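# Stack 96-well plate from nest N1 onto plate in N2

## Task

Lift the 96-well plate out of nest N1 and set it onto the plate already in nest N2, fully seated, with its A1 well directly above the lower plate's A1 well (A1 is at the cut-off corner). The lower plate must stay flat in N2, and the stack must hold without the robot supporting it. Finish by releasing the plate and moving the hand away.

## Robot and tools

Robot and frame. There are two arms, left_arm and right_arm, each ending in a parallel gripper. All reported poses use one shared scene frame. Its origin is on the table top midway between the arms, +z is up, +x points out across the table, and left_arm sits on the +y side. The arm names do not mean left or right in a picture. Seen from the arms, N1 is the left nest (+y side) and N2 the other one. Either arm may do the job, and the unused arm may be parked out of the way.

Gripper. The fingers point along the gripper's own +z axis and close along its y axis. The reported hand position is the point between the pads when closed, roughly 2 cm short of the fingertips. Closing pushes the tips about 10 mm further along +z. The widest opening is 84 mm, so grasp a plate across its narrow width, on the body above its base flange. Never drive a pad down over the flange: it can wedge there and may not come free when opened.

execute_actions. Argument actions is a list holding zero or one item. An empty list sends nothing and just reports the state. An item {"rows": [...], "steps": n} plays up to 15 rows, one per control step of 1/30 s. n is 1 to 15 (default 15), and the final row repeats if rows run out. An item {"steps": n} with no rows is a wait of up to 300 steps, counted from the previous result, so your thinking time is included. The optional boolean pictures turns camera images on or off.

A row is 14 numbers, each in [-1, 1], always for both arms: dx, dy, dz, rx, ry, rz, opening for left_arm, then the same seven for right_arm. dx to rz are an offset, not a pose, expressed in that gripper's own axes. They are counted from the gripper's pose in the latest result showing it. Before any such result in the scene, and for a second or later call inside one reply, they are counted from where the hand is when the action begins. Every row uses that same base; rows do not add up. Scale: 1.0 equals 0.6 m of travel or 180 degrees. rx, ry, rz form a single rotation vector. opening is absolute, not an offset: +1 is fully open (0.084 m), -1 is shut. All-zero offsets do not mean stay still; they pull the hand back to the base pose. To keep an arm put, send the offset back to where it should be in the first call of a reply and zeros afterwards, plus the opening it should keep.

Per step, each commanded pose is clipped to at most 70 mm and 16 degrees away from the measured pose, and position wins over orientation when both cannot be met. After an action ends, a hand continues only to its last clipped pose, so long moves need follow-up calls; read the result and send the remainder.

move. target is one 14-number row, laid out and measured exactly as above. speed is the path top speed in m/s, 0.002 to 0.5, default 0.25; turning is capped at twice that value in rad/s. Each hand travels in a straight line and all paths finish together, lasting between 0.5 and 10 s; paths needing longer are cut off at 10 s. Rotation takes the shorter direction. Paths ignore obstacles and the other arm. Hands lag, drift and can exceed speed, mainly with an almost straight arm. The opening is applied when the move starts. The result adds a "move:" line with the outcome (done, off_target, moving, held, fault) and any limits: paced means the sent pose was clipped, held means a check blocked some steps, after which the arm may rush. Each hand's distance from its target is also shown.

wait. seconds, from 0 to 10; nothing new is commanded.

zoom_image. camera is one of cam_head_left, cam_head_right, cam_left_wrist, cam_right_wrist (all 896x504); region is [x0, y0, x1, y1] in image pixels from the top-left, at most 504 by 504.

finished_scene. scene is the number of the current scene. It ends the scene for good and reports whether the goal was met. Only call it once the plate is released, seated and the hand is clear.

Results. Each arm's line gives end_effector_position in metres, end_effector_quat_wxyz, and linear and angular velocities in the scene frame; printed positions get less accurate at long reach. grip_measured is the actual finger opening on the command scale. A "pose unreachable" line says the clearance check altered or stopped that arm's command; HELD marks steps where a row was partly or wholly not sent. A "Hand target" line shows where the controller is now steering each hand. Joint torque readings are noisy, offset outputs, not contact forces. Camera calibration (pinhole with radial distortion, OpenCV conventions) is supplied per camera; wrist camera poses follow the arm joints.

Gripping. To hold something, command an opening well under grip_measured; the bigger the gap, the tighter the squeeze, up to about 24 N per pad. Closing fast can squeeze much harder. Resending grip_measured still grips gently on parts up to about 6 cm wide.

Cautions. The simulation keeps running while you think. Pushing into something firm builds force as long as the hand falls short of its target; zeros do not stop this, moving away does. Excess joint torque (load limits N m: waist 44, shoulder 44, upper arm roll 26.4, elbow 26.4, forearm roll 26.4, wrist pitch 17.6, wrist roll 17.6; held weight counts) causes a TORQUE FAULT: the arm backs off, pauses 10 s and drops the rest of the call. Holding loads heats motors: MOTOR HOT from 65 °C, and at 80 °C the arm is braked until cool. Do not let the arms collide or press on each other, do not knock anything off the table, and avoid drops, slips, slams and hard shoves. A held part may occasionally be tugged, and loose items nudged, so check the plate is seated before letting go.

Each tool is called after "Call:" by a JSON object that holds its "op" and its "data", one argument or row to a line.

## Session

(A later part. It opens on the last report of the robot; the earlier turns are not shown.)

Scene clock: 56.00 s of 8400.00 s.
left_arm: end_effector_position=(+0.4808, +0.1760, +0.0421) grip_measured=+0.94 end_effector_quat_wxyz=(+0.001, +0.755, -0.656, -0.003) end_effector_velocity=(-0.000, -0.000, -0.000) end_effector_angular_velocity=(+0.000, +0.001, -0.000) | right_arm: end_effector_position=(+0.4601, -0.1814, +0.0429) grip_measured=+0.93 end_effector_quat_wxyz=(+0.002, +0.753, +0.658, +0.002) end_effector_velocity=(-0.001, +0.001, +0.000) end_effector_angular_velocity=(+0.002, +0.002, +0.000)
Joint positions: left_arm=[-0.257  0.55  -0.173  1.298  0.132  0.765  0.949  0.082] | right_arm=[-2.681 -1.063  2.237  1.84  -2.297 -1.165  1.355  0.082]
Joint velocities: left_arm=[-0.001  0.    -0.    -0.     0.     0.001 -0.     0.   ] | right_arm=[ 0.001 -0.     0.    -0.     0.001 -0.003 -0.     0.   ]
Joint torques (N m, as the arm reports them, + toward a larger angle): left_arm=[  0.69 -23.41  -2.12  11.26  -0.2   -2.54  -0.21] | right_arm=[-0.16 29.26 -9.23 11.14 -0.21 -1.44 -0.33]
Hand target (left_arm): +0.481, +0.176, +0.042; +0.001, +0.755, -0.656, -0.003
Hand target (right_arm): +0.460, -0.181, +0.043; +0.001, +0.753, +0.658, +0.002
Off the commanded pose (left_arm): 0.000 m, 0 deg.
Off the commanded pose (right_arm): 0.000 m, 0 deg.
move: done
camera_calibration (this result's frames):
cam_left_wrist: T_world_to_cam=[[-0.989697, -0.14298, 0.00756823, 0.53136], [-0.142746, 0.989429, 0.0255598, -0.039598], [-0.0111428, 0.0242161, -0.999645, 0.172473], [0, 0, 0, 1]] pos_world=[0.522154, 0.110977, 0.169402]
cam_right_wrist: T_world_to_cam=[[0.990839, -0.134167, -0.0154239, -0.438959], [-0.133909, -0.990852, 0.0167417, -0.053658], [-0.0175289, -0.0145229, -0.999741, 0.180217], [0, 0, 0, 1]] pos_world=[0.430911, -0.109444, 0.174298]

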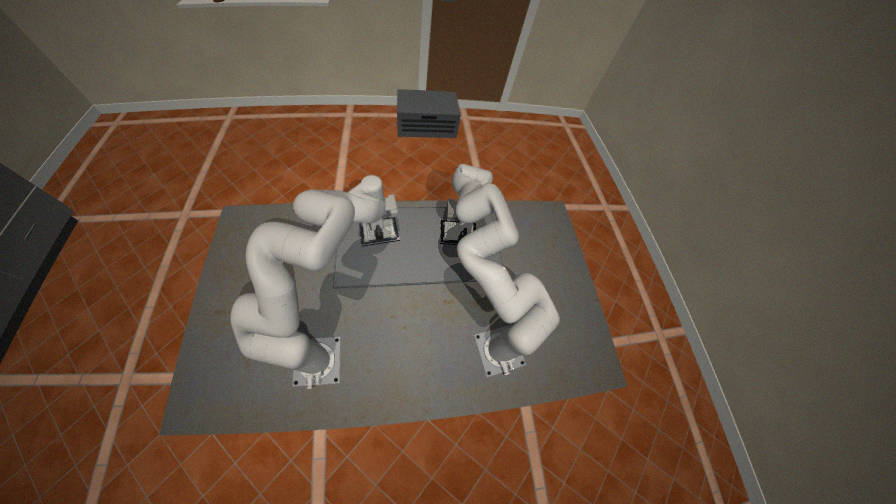

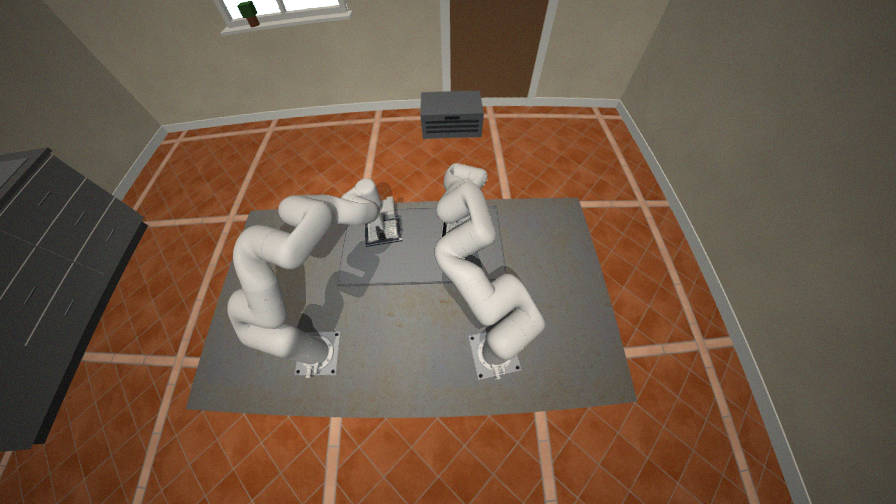

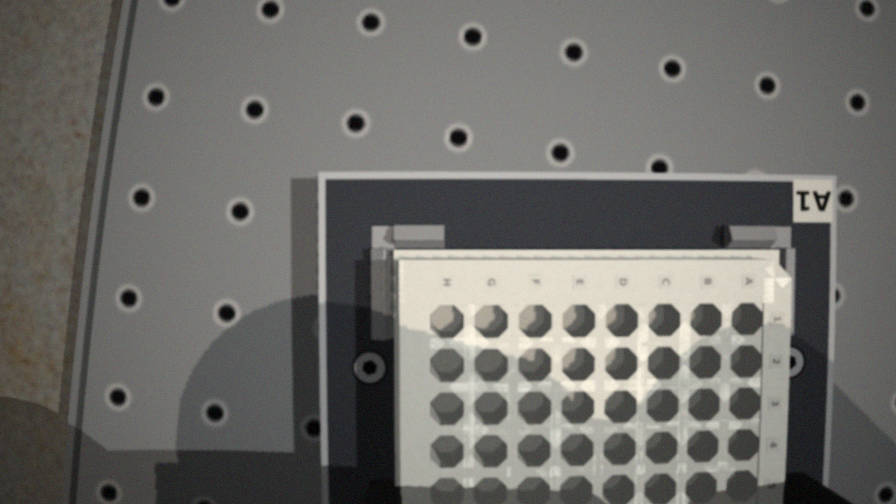

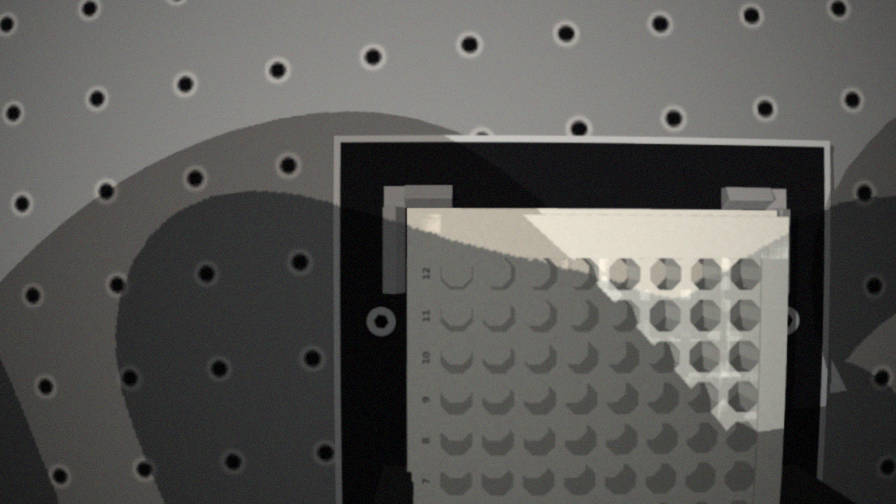

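Call:
{"op": "move", "data": {
  "target": [0,0,-0.015,0,0,0,0.2,0,0,0,0,0,0,1],
  "speed": 0.02
}}

Call:
{"op": "move", "data": {
  "target": [0,0,-0.035,0,0,0,0.2,0,0,-0.06,0,0,0,1],
  "speed": 0.05
}}

Call:
{"op": "move", "data": {
  "target": [0.27,0.308,0,0,0,0.087,0.2,-0.45,-0.1,-0.03,0,0,0,1],
  "speed": 0.15
}}

Call:
{"op": "move", "data": {
  "target": [0,0,0.06,0,0,0,0.2,0,0,0,0,0,0,1],
  "speed": 0.04
}}

Scene clock: 63.17 s of 8400.00 s.
left_arm: end_effector_position=(+0.4808, +0.1761, +0.0508) grip_measured=+0.93 end_effector_quat_wxyz=(+0.001, +0.755, -0.656, -0.003) end_effector_velocity=(-0.000, +0.001, +0.001) end_effector_angular_velocity=(+0.001, +0.002, +0.001) | right_arm: end_effector_position=(+0.4601, -0.1814, +0.0427) grip_measured=+1.00 end_effector_quat_wxyz=(+0.002, +0.753, +0.658, +0.002) end_effector_velocity=(+0.001, +0.001, +0.001) end_effector_angular_velocity=(-0.000, -0.003, +0.003)
Joint positions: left_arm=[-0.255  0.534 -0.176  1.3    0.128  0.784  0.952  0.082] | right_arm=[-2.682 -1.063  2.237  1.84  -2.297 -1.164  1.355  0.084]
Joint velocities: left_arm=[ 0.001 -0.003 -0.    -0.    -0.001  0.005  0.    -0.   ] | right_arm=[ 0.002  0.001 -0.001  0.002 -0.     0.     0.     0.   ]
Joint torques (N m, as the arm reports them, + toward a larger angle): left_arm=[  0.38 -23.88  -2.35  12.04  -0.43  -2.82  -0.24] | right_arm=[-0.33 30.7  -9.96 12.13 -0.16 -1.43 -0.23]
Hand target (left_arm): +0.481, +0.176, +0.051; +0.001, +0.755, -0.656, -0.003
Hand target (right_arm): +0.460, -0.181, +0.043; +0.002, +0.753, +0.658, +0.002
Off the commanded pose (left_arm): 0.000 m, 0 deg.
Off the commanded pose (right_arm): 0.000 m, 0 deg.
After step 90, 3.37 s passed at rest.
move: done
camera_calibration (this result's frames):
cam_left_wrist: T_world_to_cam=[[-0.989687, -0.14304, 0.00767351, 0.531306], [-0.142803, 0.989419, 0.0256519, -0.0398287], [-0.0112616, 0.0242916, -0.999641, 0.181217], [0, 0, 0, 1]] pos_world=[0.52218, 0.111003, 0.178097]
cam_right_wrist: T_world_to_cam=[[0.990831, -0.134201, -0.015588, -0.43891], [-0.133939, -0.990847, 0.0168329, -0.0536689], [-0.0177043, -0.0145907, -0.999737, 0.180166], [0, 0, 0, 1]] pos_world=[0.430887, -0.109451, 0.17418]

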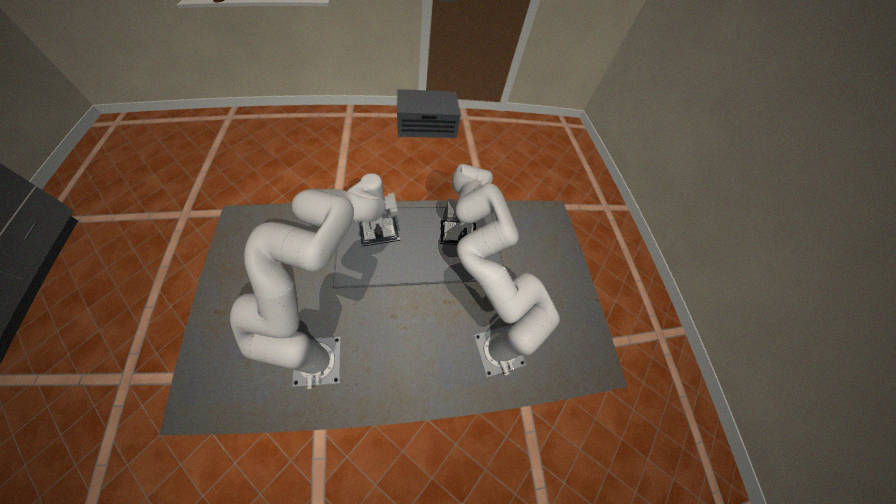

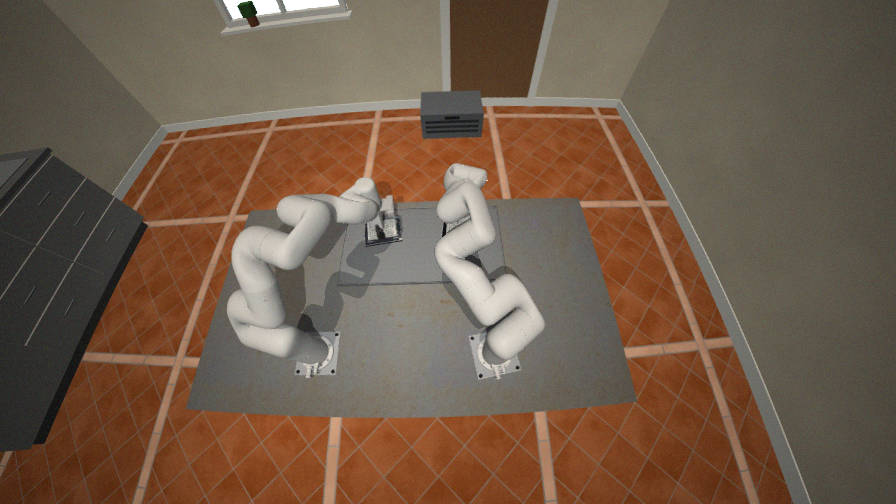

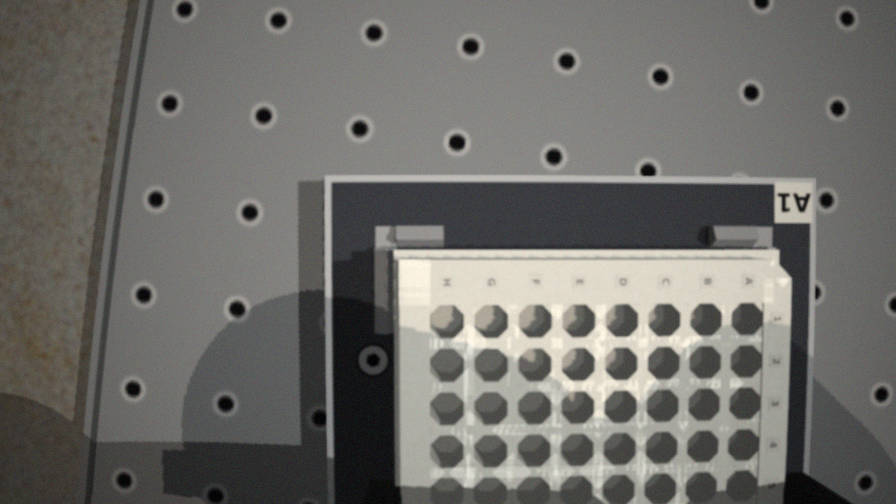

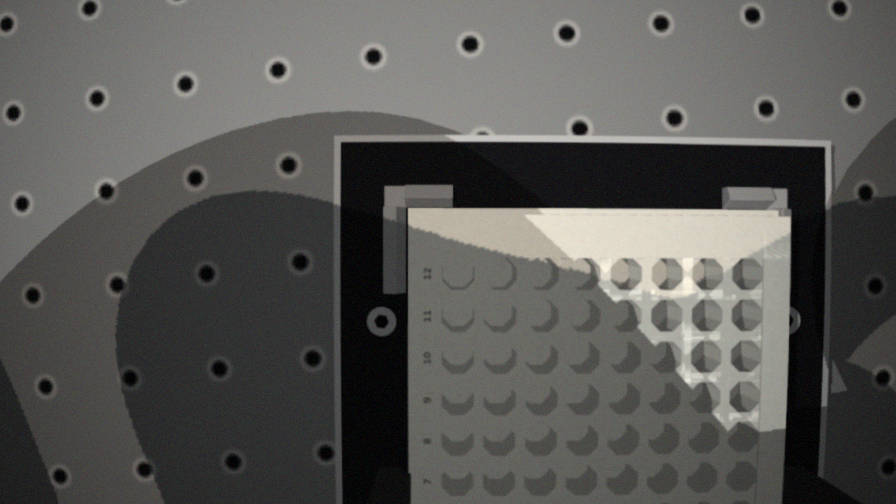

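Scene clock: 64.90 s of 8400.00 s.
left_arm: end_effector_position=(+0.4811, +0.1760, +0.0721) grip_measured=+0.93 end_effector_quat_wxyz=(+0.000, +0.755, -0.656, -0.003) end_effector_velocity=(-0.000, +0.001, -0.000) end_effector_angular_velocity=(+0.001, +0.001, +0.001) | right_arm: end_effector_position=(+0.4599, -0.1814, +0.0787) grip_measured=+1.00 end_effector_quat_wxyz=(+0.002, +0.753, +0.658, +0.002) end_effector_velocity=(-0.000, +0.000, +0.000) end_effector_angular_velocity=(-0.000, +0.001, +0.001)
Joint positions: left_arm=[-0.251  0.496 -0.182  1.31   0.119  0.83   0.958  0.082] | right_arm=[-2.673 -1.019  2.206  1.864 -2.327 -1.228  1.376  0.084]
Joint velocities: left_arm=[-0.001  0.     0.001 -0.     0.     0.001 -0.     0.   ] | right_arm=[ 0.     0.     0.     0.    -0.001 -0.001 -0.    -0.   ]
Joint torques (N m, as the arm reports them, + toward a larger angle): left_arm=[  0.49 -23.75  -2.33  12.23  -0.5   -2.71  -0.12] | right_arm=[ 0.08 29.98 -9.69 12.28 -0.31 -1.16 -0.47]
Hand target (left_arm): +0.481, +0.176, +0.072; +0.001, +0.755, -0.656, -0.003
Hand target (right_arm): +0.460, -0.181, +0.079; +0.002, +0.753, +0.658, +0.002
Off the commanded pose (left_arm): 0.000 m, 0 deg.
Off the commanded pose (right_arm): 0.000 m, 0 deg.
move: done
camera_calibration (this result's frames):
cam_left_wrist: T_world_to_cam=[[-0.989678, -0.143134, 0.00711199, 0.531462], [-0.142913, 0.98941, 0.0253802, -0.0401877], [-0.0106694, 0.0241019, -0.999653, 0.20224], [0, 0, 0, 1]] pos_world=[0.522391, 0.110958, 0.19941]
cam_right_wrist: T_world_to_cam=[[0.990841, -0.13413, -0.0156131, -0.438174], [-0.133866, -0.990855, 0.0168961, -0.0543062], [-0.0177366, -0.0146512, -0.999735, 0.216163], [0, 0, 0, 1]] pos_world=[0.430725, -0.109415, 0.210182]

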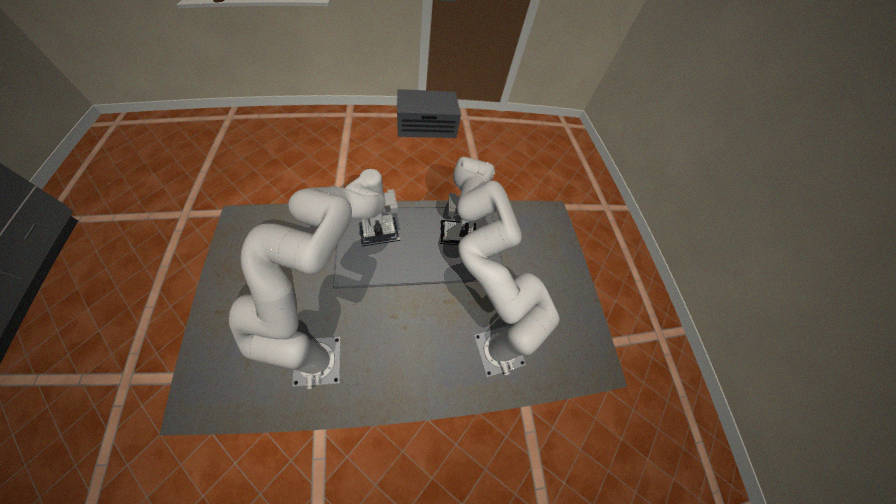

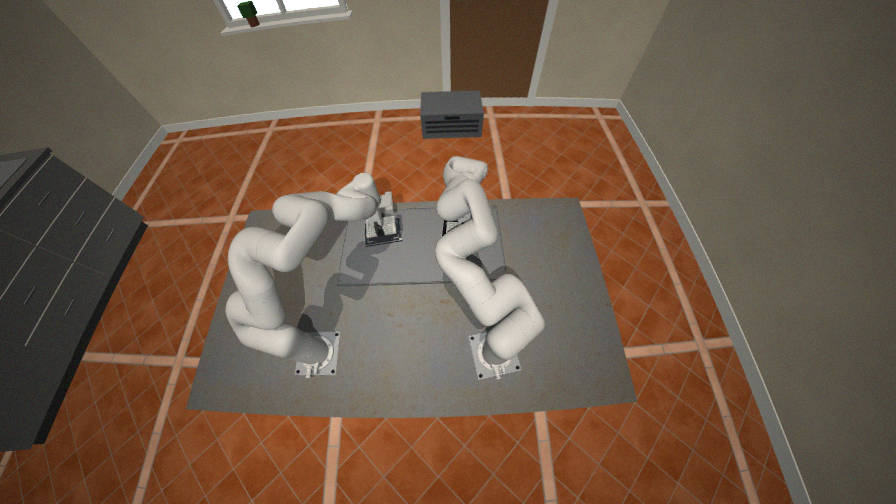

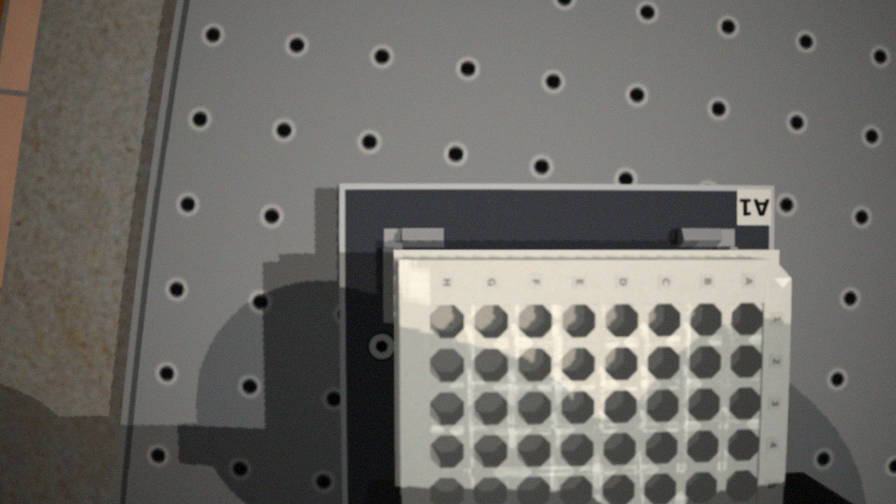

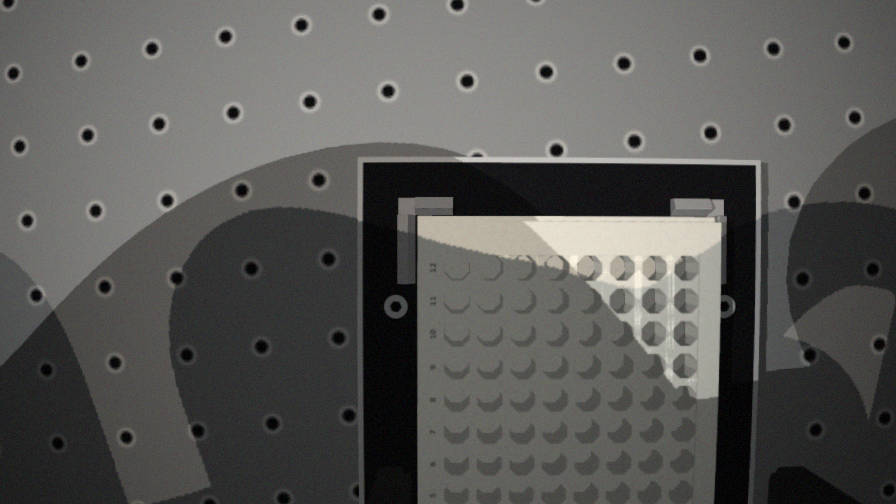

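Scene clock: 67.33 s of 8400.00 s.
left_arm: end_effector_position=(+0.3213, -0.0097, +0.0727) grip_measured=+0.93 end_effector_quat_wxyz=(-0.000, -0.659, +0.752, +0.002) end_effector_velocity=(-0.002, -0.002, +0.000) end_effector_angular_velocity=(-0.000, -0.000, -0.004) | right_arm: end_effector_position=(+0.3643, -0.4409, +0.0969) grip_measured=+1.00 end_effector_quat_wxyz=(+0.002, +0.753, +0.658, +0.001) end_effector_velocity=(-0.001, -0.004, +0.000) end_effector_angular_velocity=(-0.000, -0.000, -0.001)
Joint positions: left_arm=[-0.552  0.443 -0.334  1.205  0.197  0.799  0.727  0.082] | right_arm=[-3.056 -0.769  2.153  1.446 -2.42  -1.079  0.73   0.084]
Joint velocities: left_arm=[-0.004  0.002 -0.002  0.003  0.001  0.001 -0.002  0.   ] | right_arm=[-0.009 -0.     0.     0.002 -0.    -0.001 -0.006  0.   ]
Joint torques (N m, as the arm reports them, + toward a larger angle): left_arm=[  0.82 -22.    -3.22  11.98  -0.41  -2.6   -0.16] | right_arm=[ 0.06 23.69 -9.12 13.03 -0.12 -1.18 -0.42]
Hand target (left_arm): +0.321, -0.010, +0.073; -0.000, -0.658, +0.753, +0.002
Hand target (right_arm): +0.364, -0.441, +0.097; +0.003, +0.754, +0.657, +0.001
Off the commanded pose (left_arm): 0.001 m, 0 deg.
Off the commanded pose (right_arm): 0.001 m, 0 deg.
move: done
camera_calibration (this result's frames):
cam_left_wrist: T_world_to_cam=[[-0.991677, 0.128602, 0.00622977, 0.350068], [0.128718, 0.991378, 0.0245251, 0.0335407], [-0.00302207, 0.0251228, -0.99968, 0.2032], [0, 0, 0, 1]] pos_world=[0.343451, -0.083376, 0.200132]
cam_right_wrist: T_world_to_cam=[[0.990849, -0.134183, -0.0145889, -0.378144], [-0.133906, -0.99082, 0.0185796, -0.324724], [-0.016948, -0.016456, -0.999721, 0.227772], [0, 0, 0, 1]] pos_world=[0.335061, -0.368735, 0.228225]

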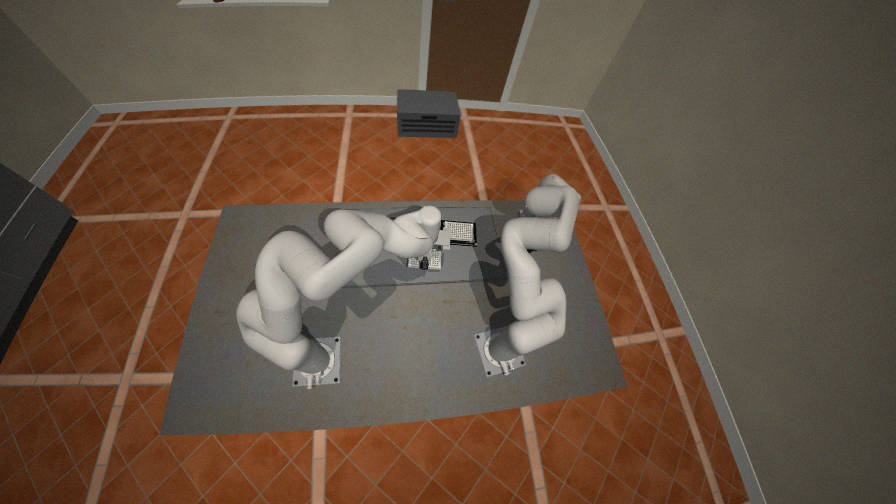

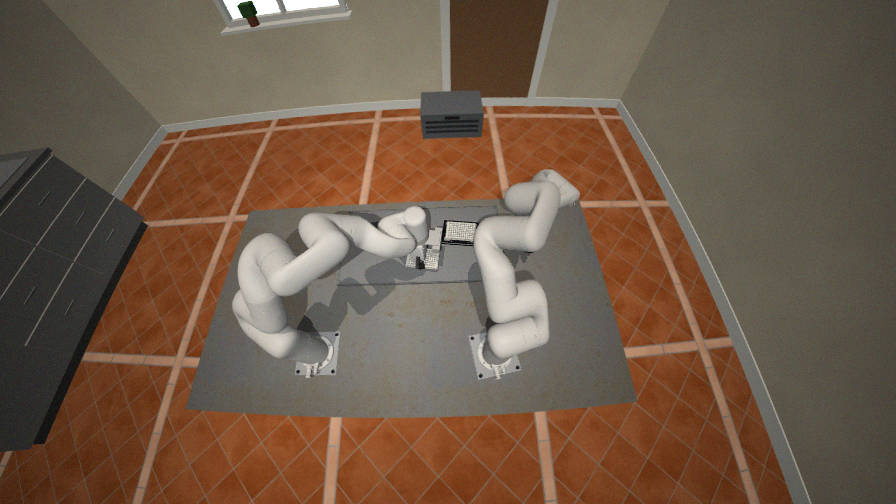

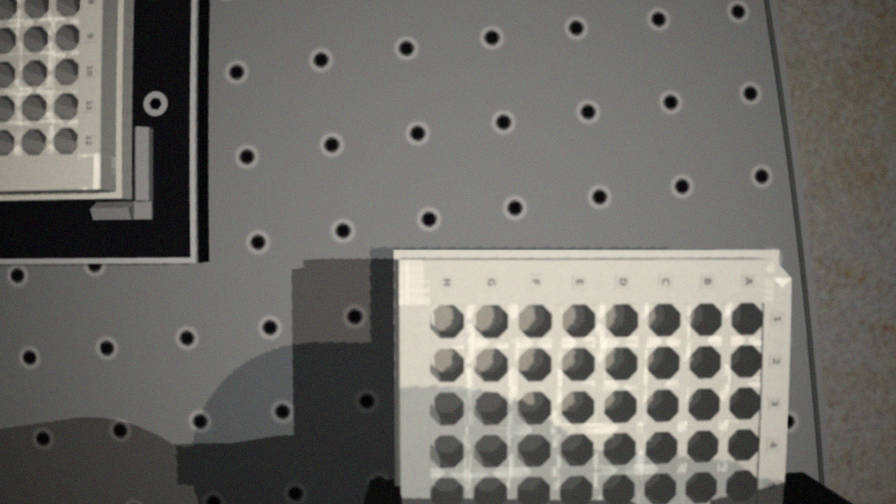

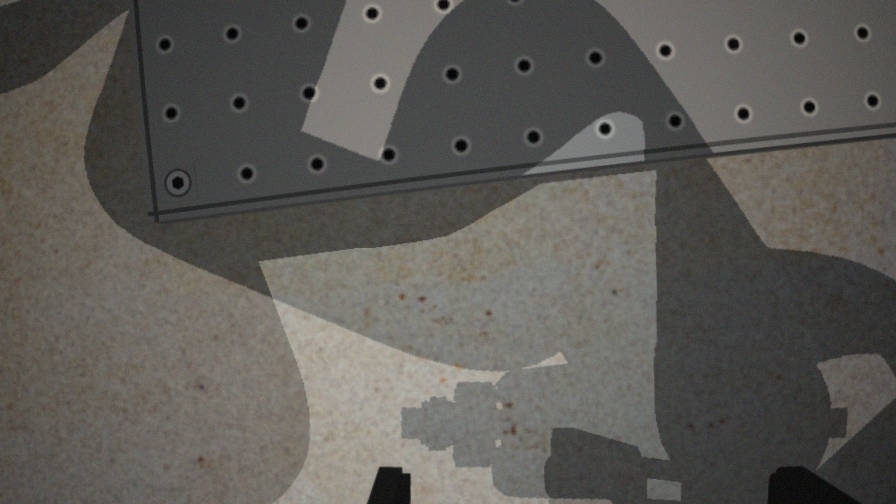

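Scene clock: 68.63 s of 8400.00 s.
left_arm: end_effector_position=(+0.3211, -0.0098, +0.0371) grip_measured=+0.93 end_effector_quat_wxyz=(-0.000, -0.659, +0.752, +0.002) end_effector_velocity=(+0.000, -0.000, -0.002) end_effector_angular_velocity=(-0.001, -0.001, +0.000) | right_arm: end_effector_position=(+0.3643, -0.4410, +0.0969) grip_measured=+1.00 end_effector_quat_wxyz=(+0.002, +0.753, +0.658, +0.001) end_effector_velocity=(-0.000, +0.000, -0.000) end_effector_angular_velocity=(-0.000, +0.001, +0.000)
Joint positions: left_arm=[-0.567  0.512 -0.314  1.192  0.231  0.72   0.705  0.082] | right_arm=[-3.056 -0.769  2.153  1.446 -2.42  -1.079  0.73   0.084]
Joint velocities: left_arm=[-0.001  0.005  0.002  0.     0.003 -0.006 -0.002 -0.   ] | right_arm=[ 0.001  0.     0.    -0.001 -0.001  0.001  0.     0.   ]
Joint torques (N m, as the arm reports them, + toward a larger angle): left_arm=[  0.9  -22.39  -3.65  11.46  -0.24  -2.66  -0.09] | right_arm=[-0.47 24.19 -9.31 13.06 -0.08 -1.5  -0.27]
Hand target (left_arm): +0.321, -0.010, +0.037; -0.000, -0.659, +0.752, +0.002
Hand target (right_arm): +0.364, -0.441, +0.097; +0.002, +0.753, +0.658, +0.001
Off the commanded pose (left_arm): 0.000 m, 0 deg.
Off the commanded pose (right_arm): 0.000 m, 0 deg.
move: done
camera_calibration (this result's frames):
cam_left_wrist: T_world_to_cam=[[-0.991648, 0.128835, 0.00603991, 0.350164], [0.128944, 0.991354, 0.0243033, 0.0344383], [-0.00285659, 0.0248791, -0.999686, 0.167534], [0, 0, 0, 1]] pos_world=[0.343278, -0.0834219, 0.16453]
cam_right_wrist: T_world_to_cam=[[0.990849, -0.134184, -0.014589, -0.378144], [-0.133906, -0.99082, 0.0185798, -0.324724], [-0.0169482, -0.0164562, -0.999721, 0.227772], [0, 0, 0, 1]] pos_world=[0.335061, -0.368735, 0.228225]

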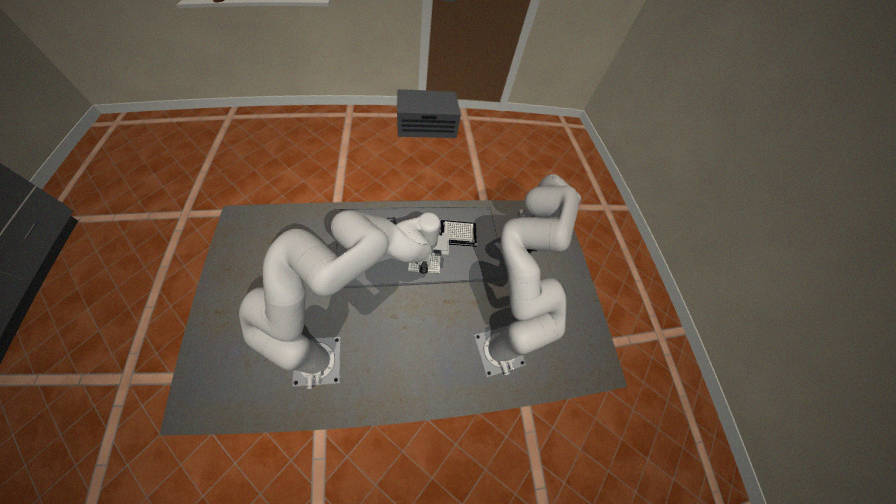

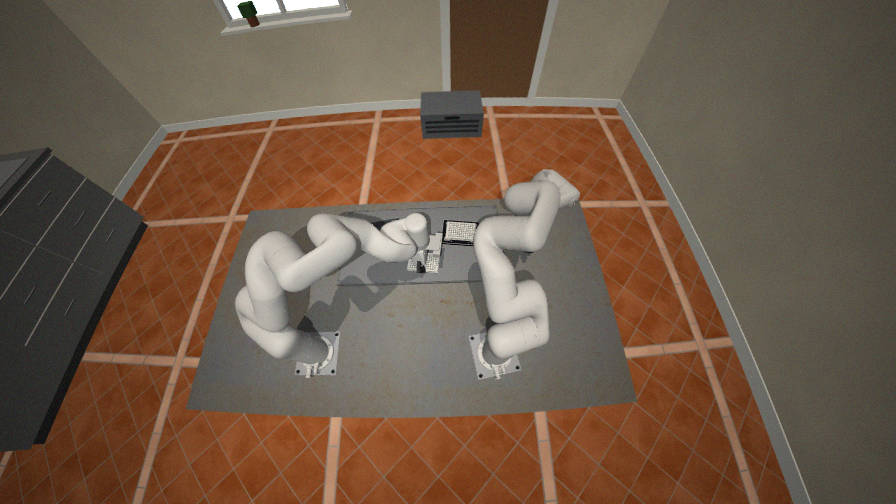

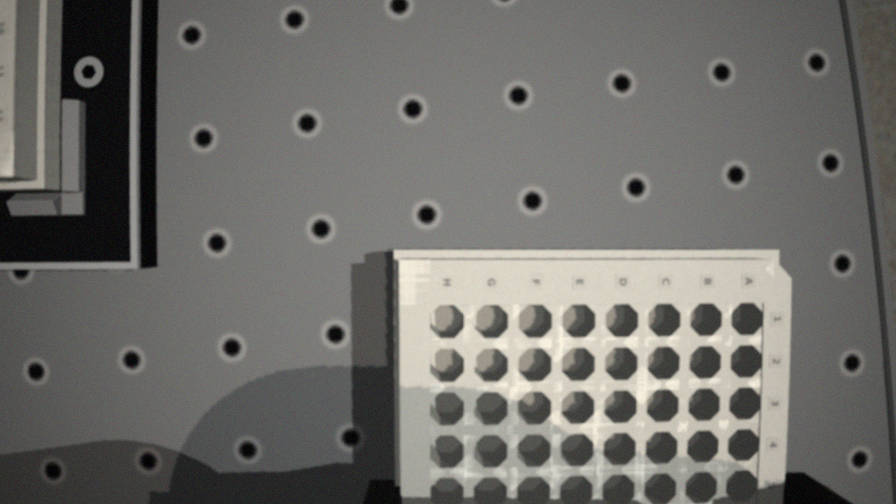

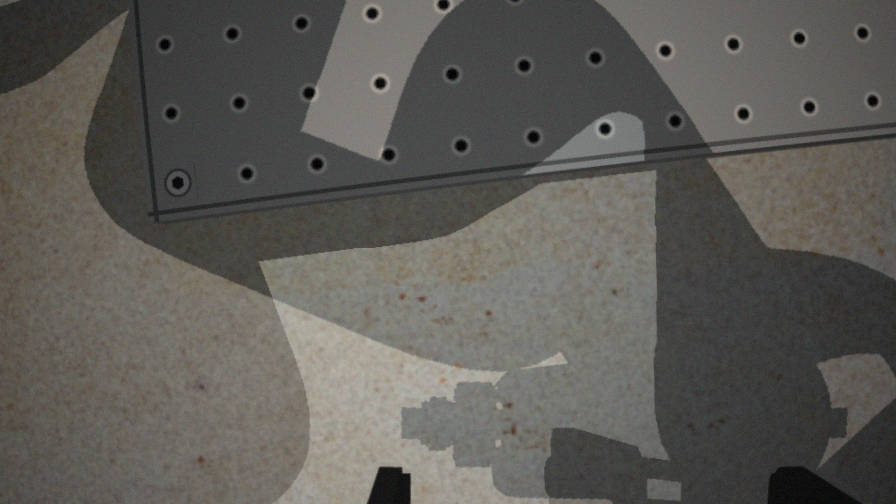

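Call:
{"op": "move", "data": {
  "target": [0,0,0.009,0,0,0,0.2,0,0,0,0,0,0,1],
  "speed": 0.008
}}

Scene clock: 70.93 s of 8400.00 s.
left_arm: end_effector_position=(+0.3211, -0.0098, +0.0319) grip_measured=+0.93 end_effector_quat_wxyz=(-0.000, -0.659, +0.752, +0.002) end_effector_velocity=(+0.001, +0.000, -0.002) end_effector_angular_velocity=(-0.002, -0.001, +0.001) | right_arm: end_effector_position=(+0.3643, -0.4410, +0.0969) grip_measured=+1.00 end_effector_quat_wxyz=(+0.002, +0.753, +0.658, +0.001) end_effector_velocity=(+0.000, -0.000, -0.000) end_effector_angular_velocity=(-0.002, -0.001, +0.001)
Joint positions: left_arm=[-0.569  0.522 -0.31   1.191  0.236  0.709  0.702  0.082] | right_arm=[-3.056 -0.769  2.153  1.446 -2.42  -1.079  0.73   0.084]
Joint velocities: left_arm=[ 0.     0.005  0.002  0.     0.002 -0.006 -0.001 -0.   ] | right_arm=[ 0.     0.     0.     0.    -0.001  0.002 -0.    -0.   ]
Joint torques (N m, as the arm reports them, + toward a larger angle): left_arm=[  0.93 -22.59  -3.58  11.44  -0.31  -2.61  -0.14] | right_arm=[-0.53 23.41 -9.4  13.45 -0.45 -1.5  -0.38]
Hand target (left_arm): +0.321, -0.010, +0.032; -0.000, -0.659, +0.752, +0.002
Hand target (right_arm): +0.364, -0.441, +0.097; +0.002, +0.753, +0.658, +0.001
Off the commanded pose (left_arm): 0.000 m, 0 deg.
Off the commanded pose (right_arm): 0.000 m, 0 deg.
move: done
camera_calibration (this result's frames):
cam_left_wrist: T_world_to_cam=[[-0.991643, 0.128862, 0.00615641, 0.350133], [0.128975, 0.991348, 0.0243779, 0.0345257], [-0.00296176, 0.0249682, -0.999684, 0.162384], [0, 0, 0, 1]] pos_world=[0.343235, -0.0834004, 0.159336]
cam_right_wrist: T_world_to_cam=[[0.990849, -0.134183, -0.014589, -0.378144], [-0.133906, -0.99082, 0.0185799, -0.324724], [-0.0169481, -0.0164563, -0.999721, 0.227772], [0, 0, 0, 1]] pos_world=[0.335061, -0.368735, 0.228225]

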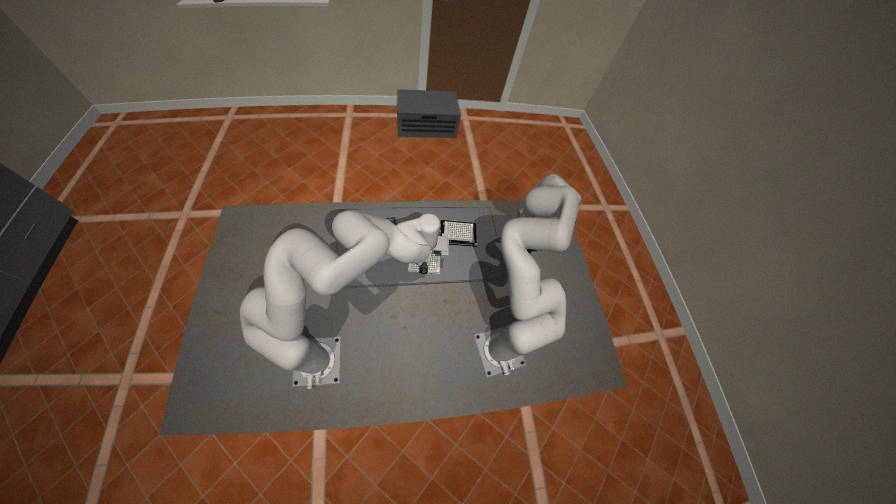

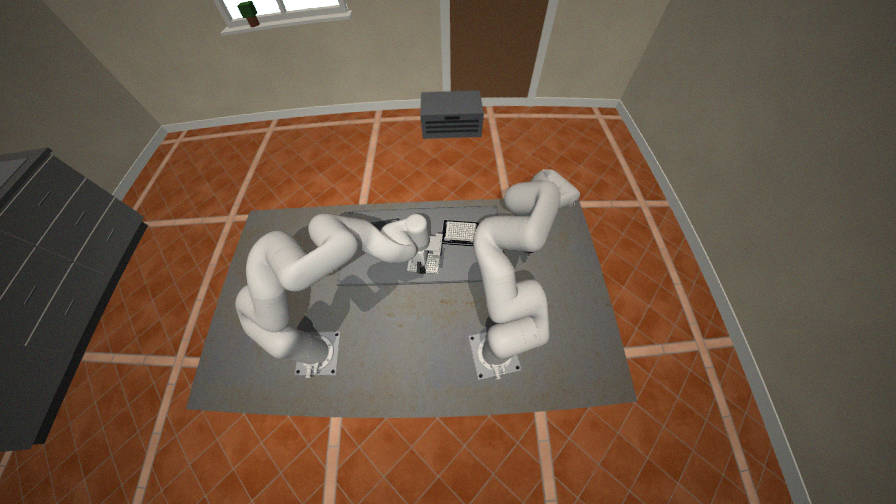

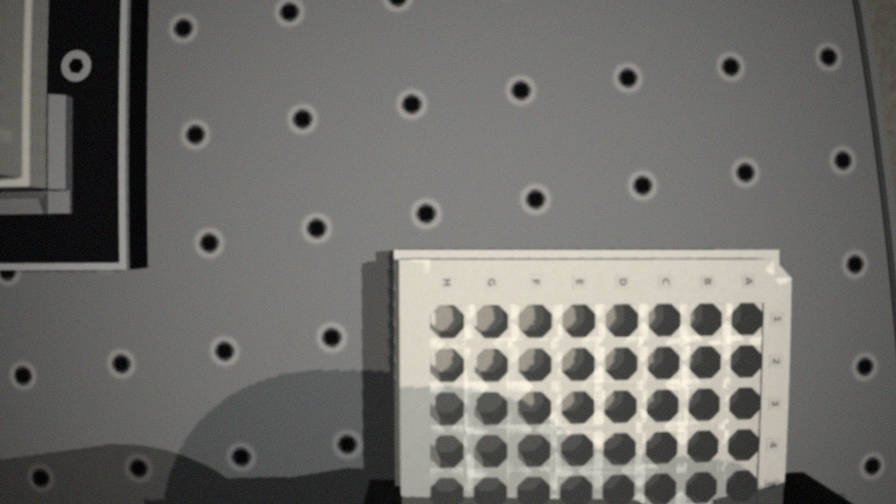

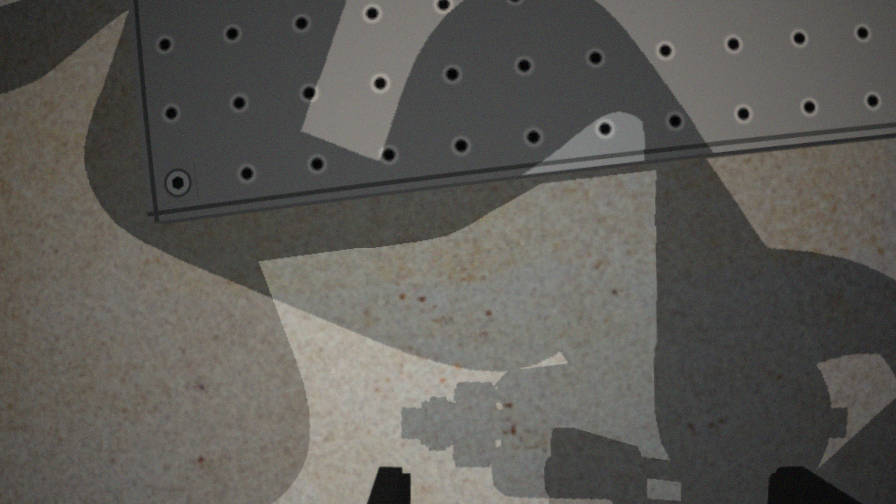

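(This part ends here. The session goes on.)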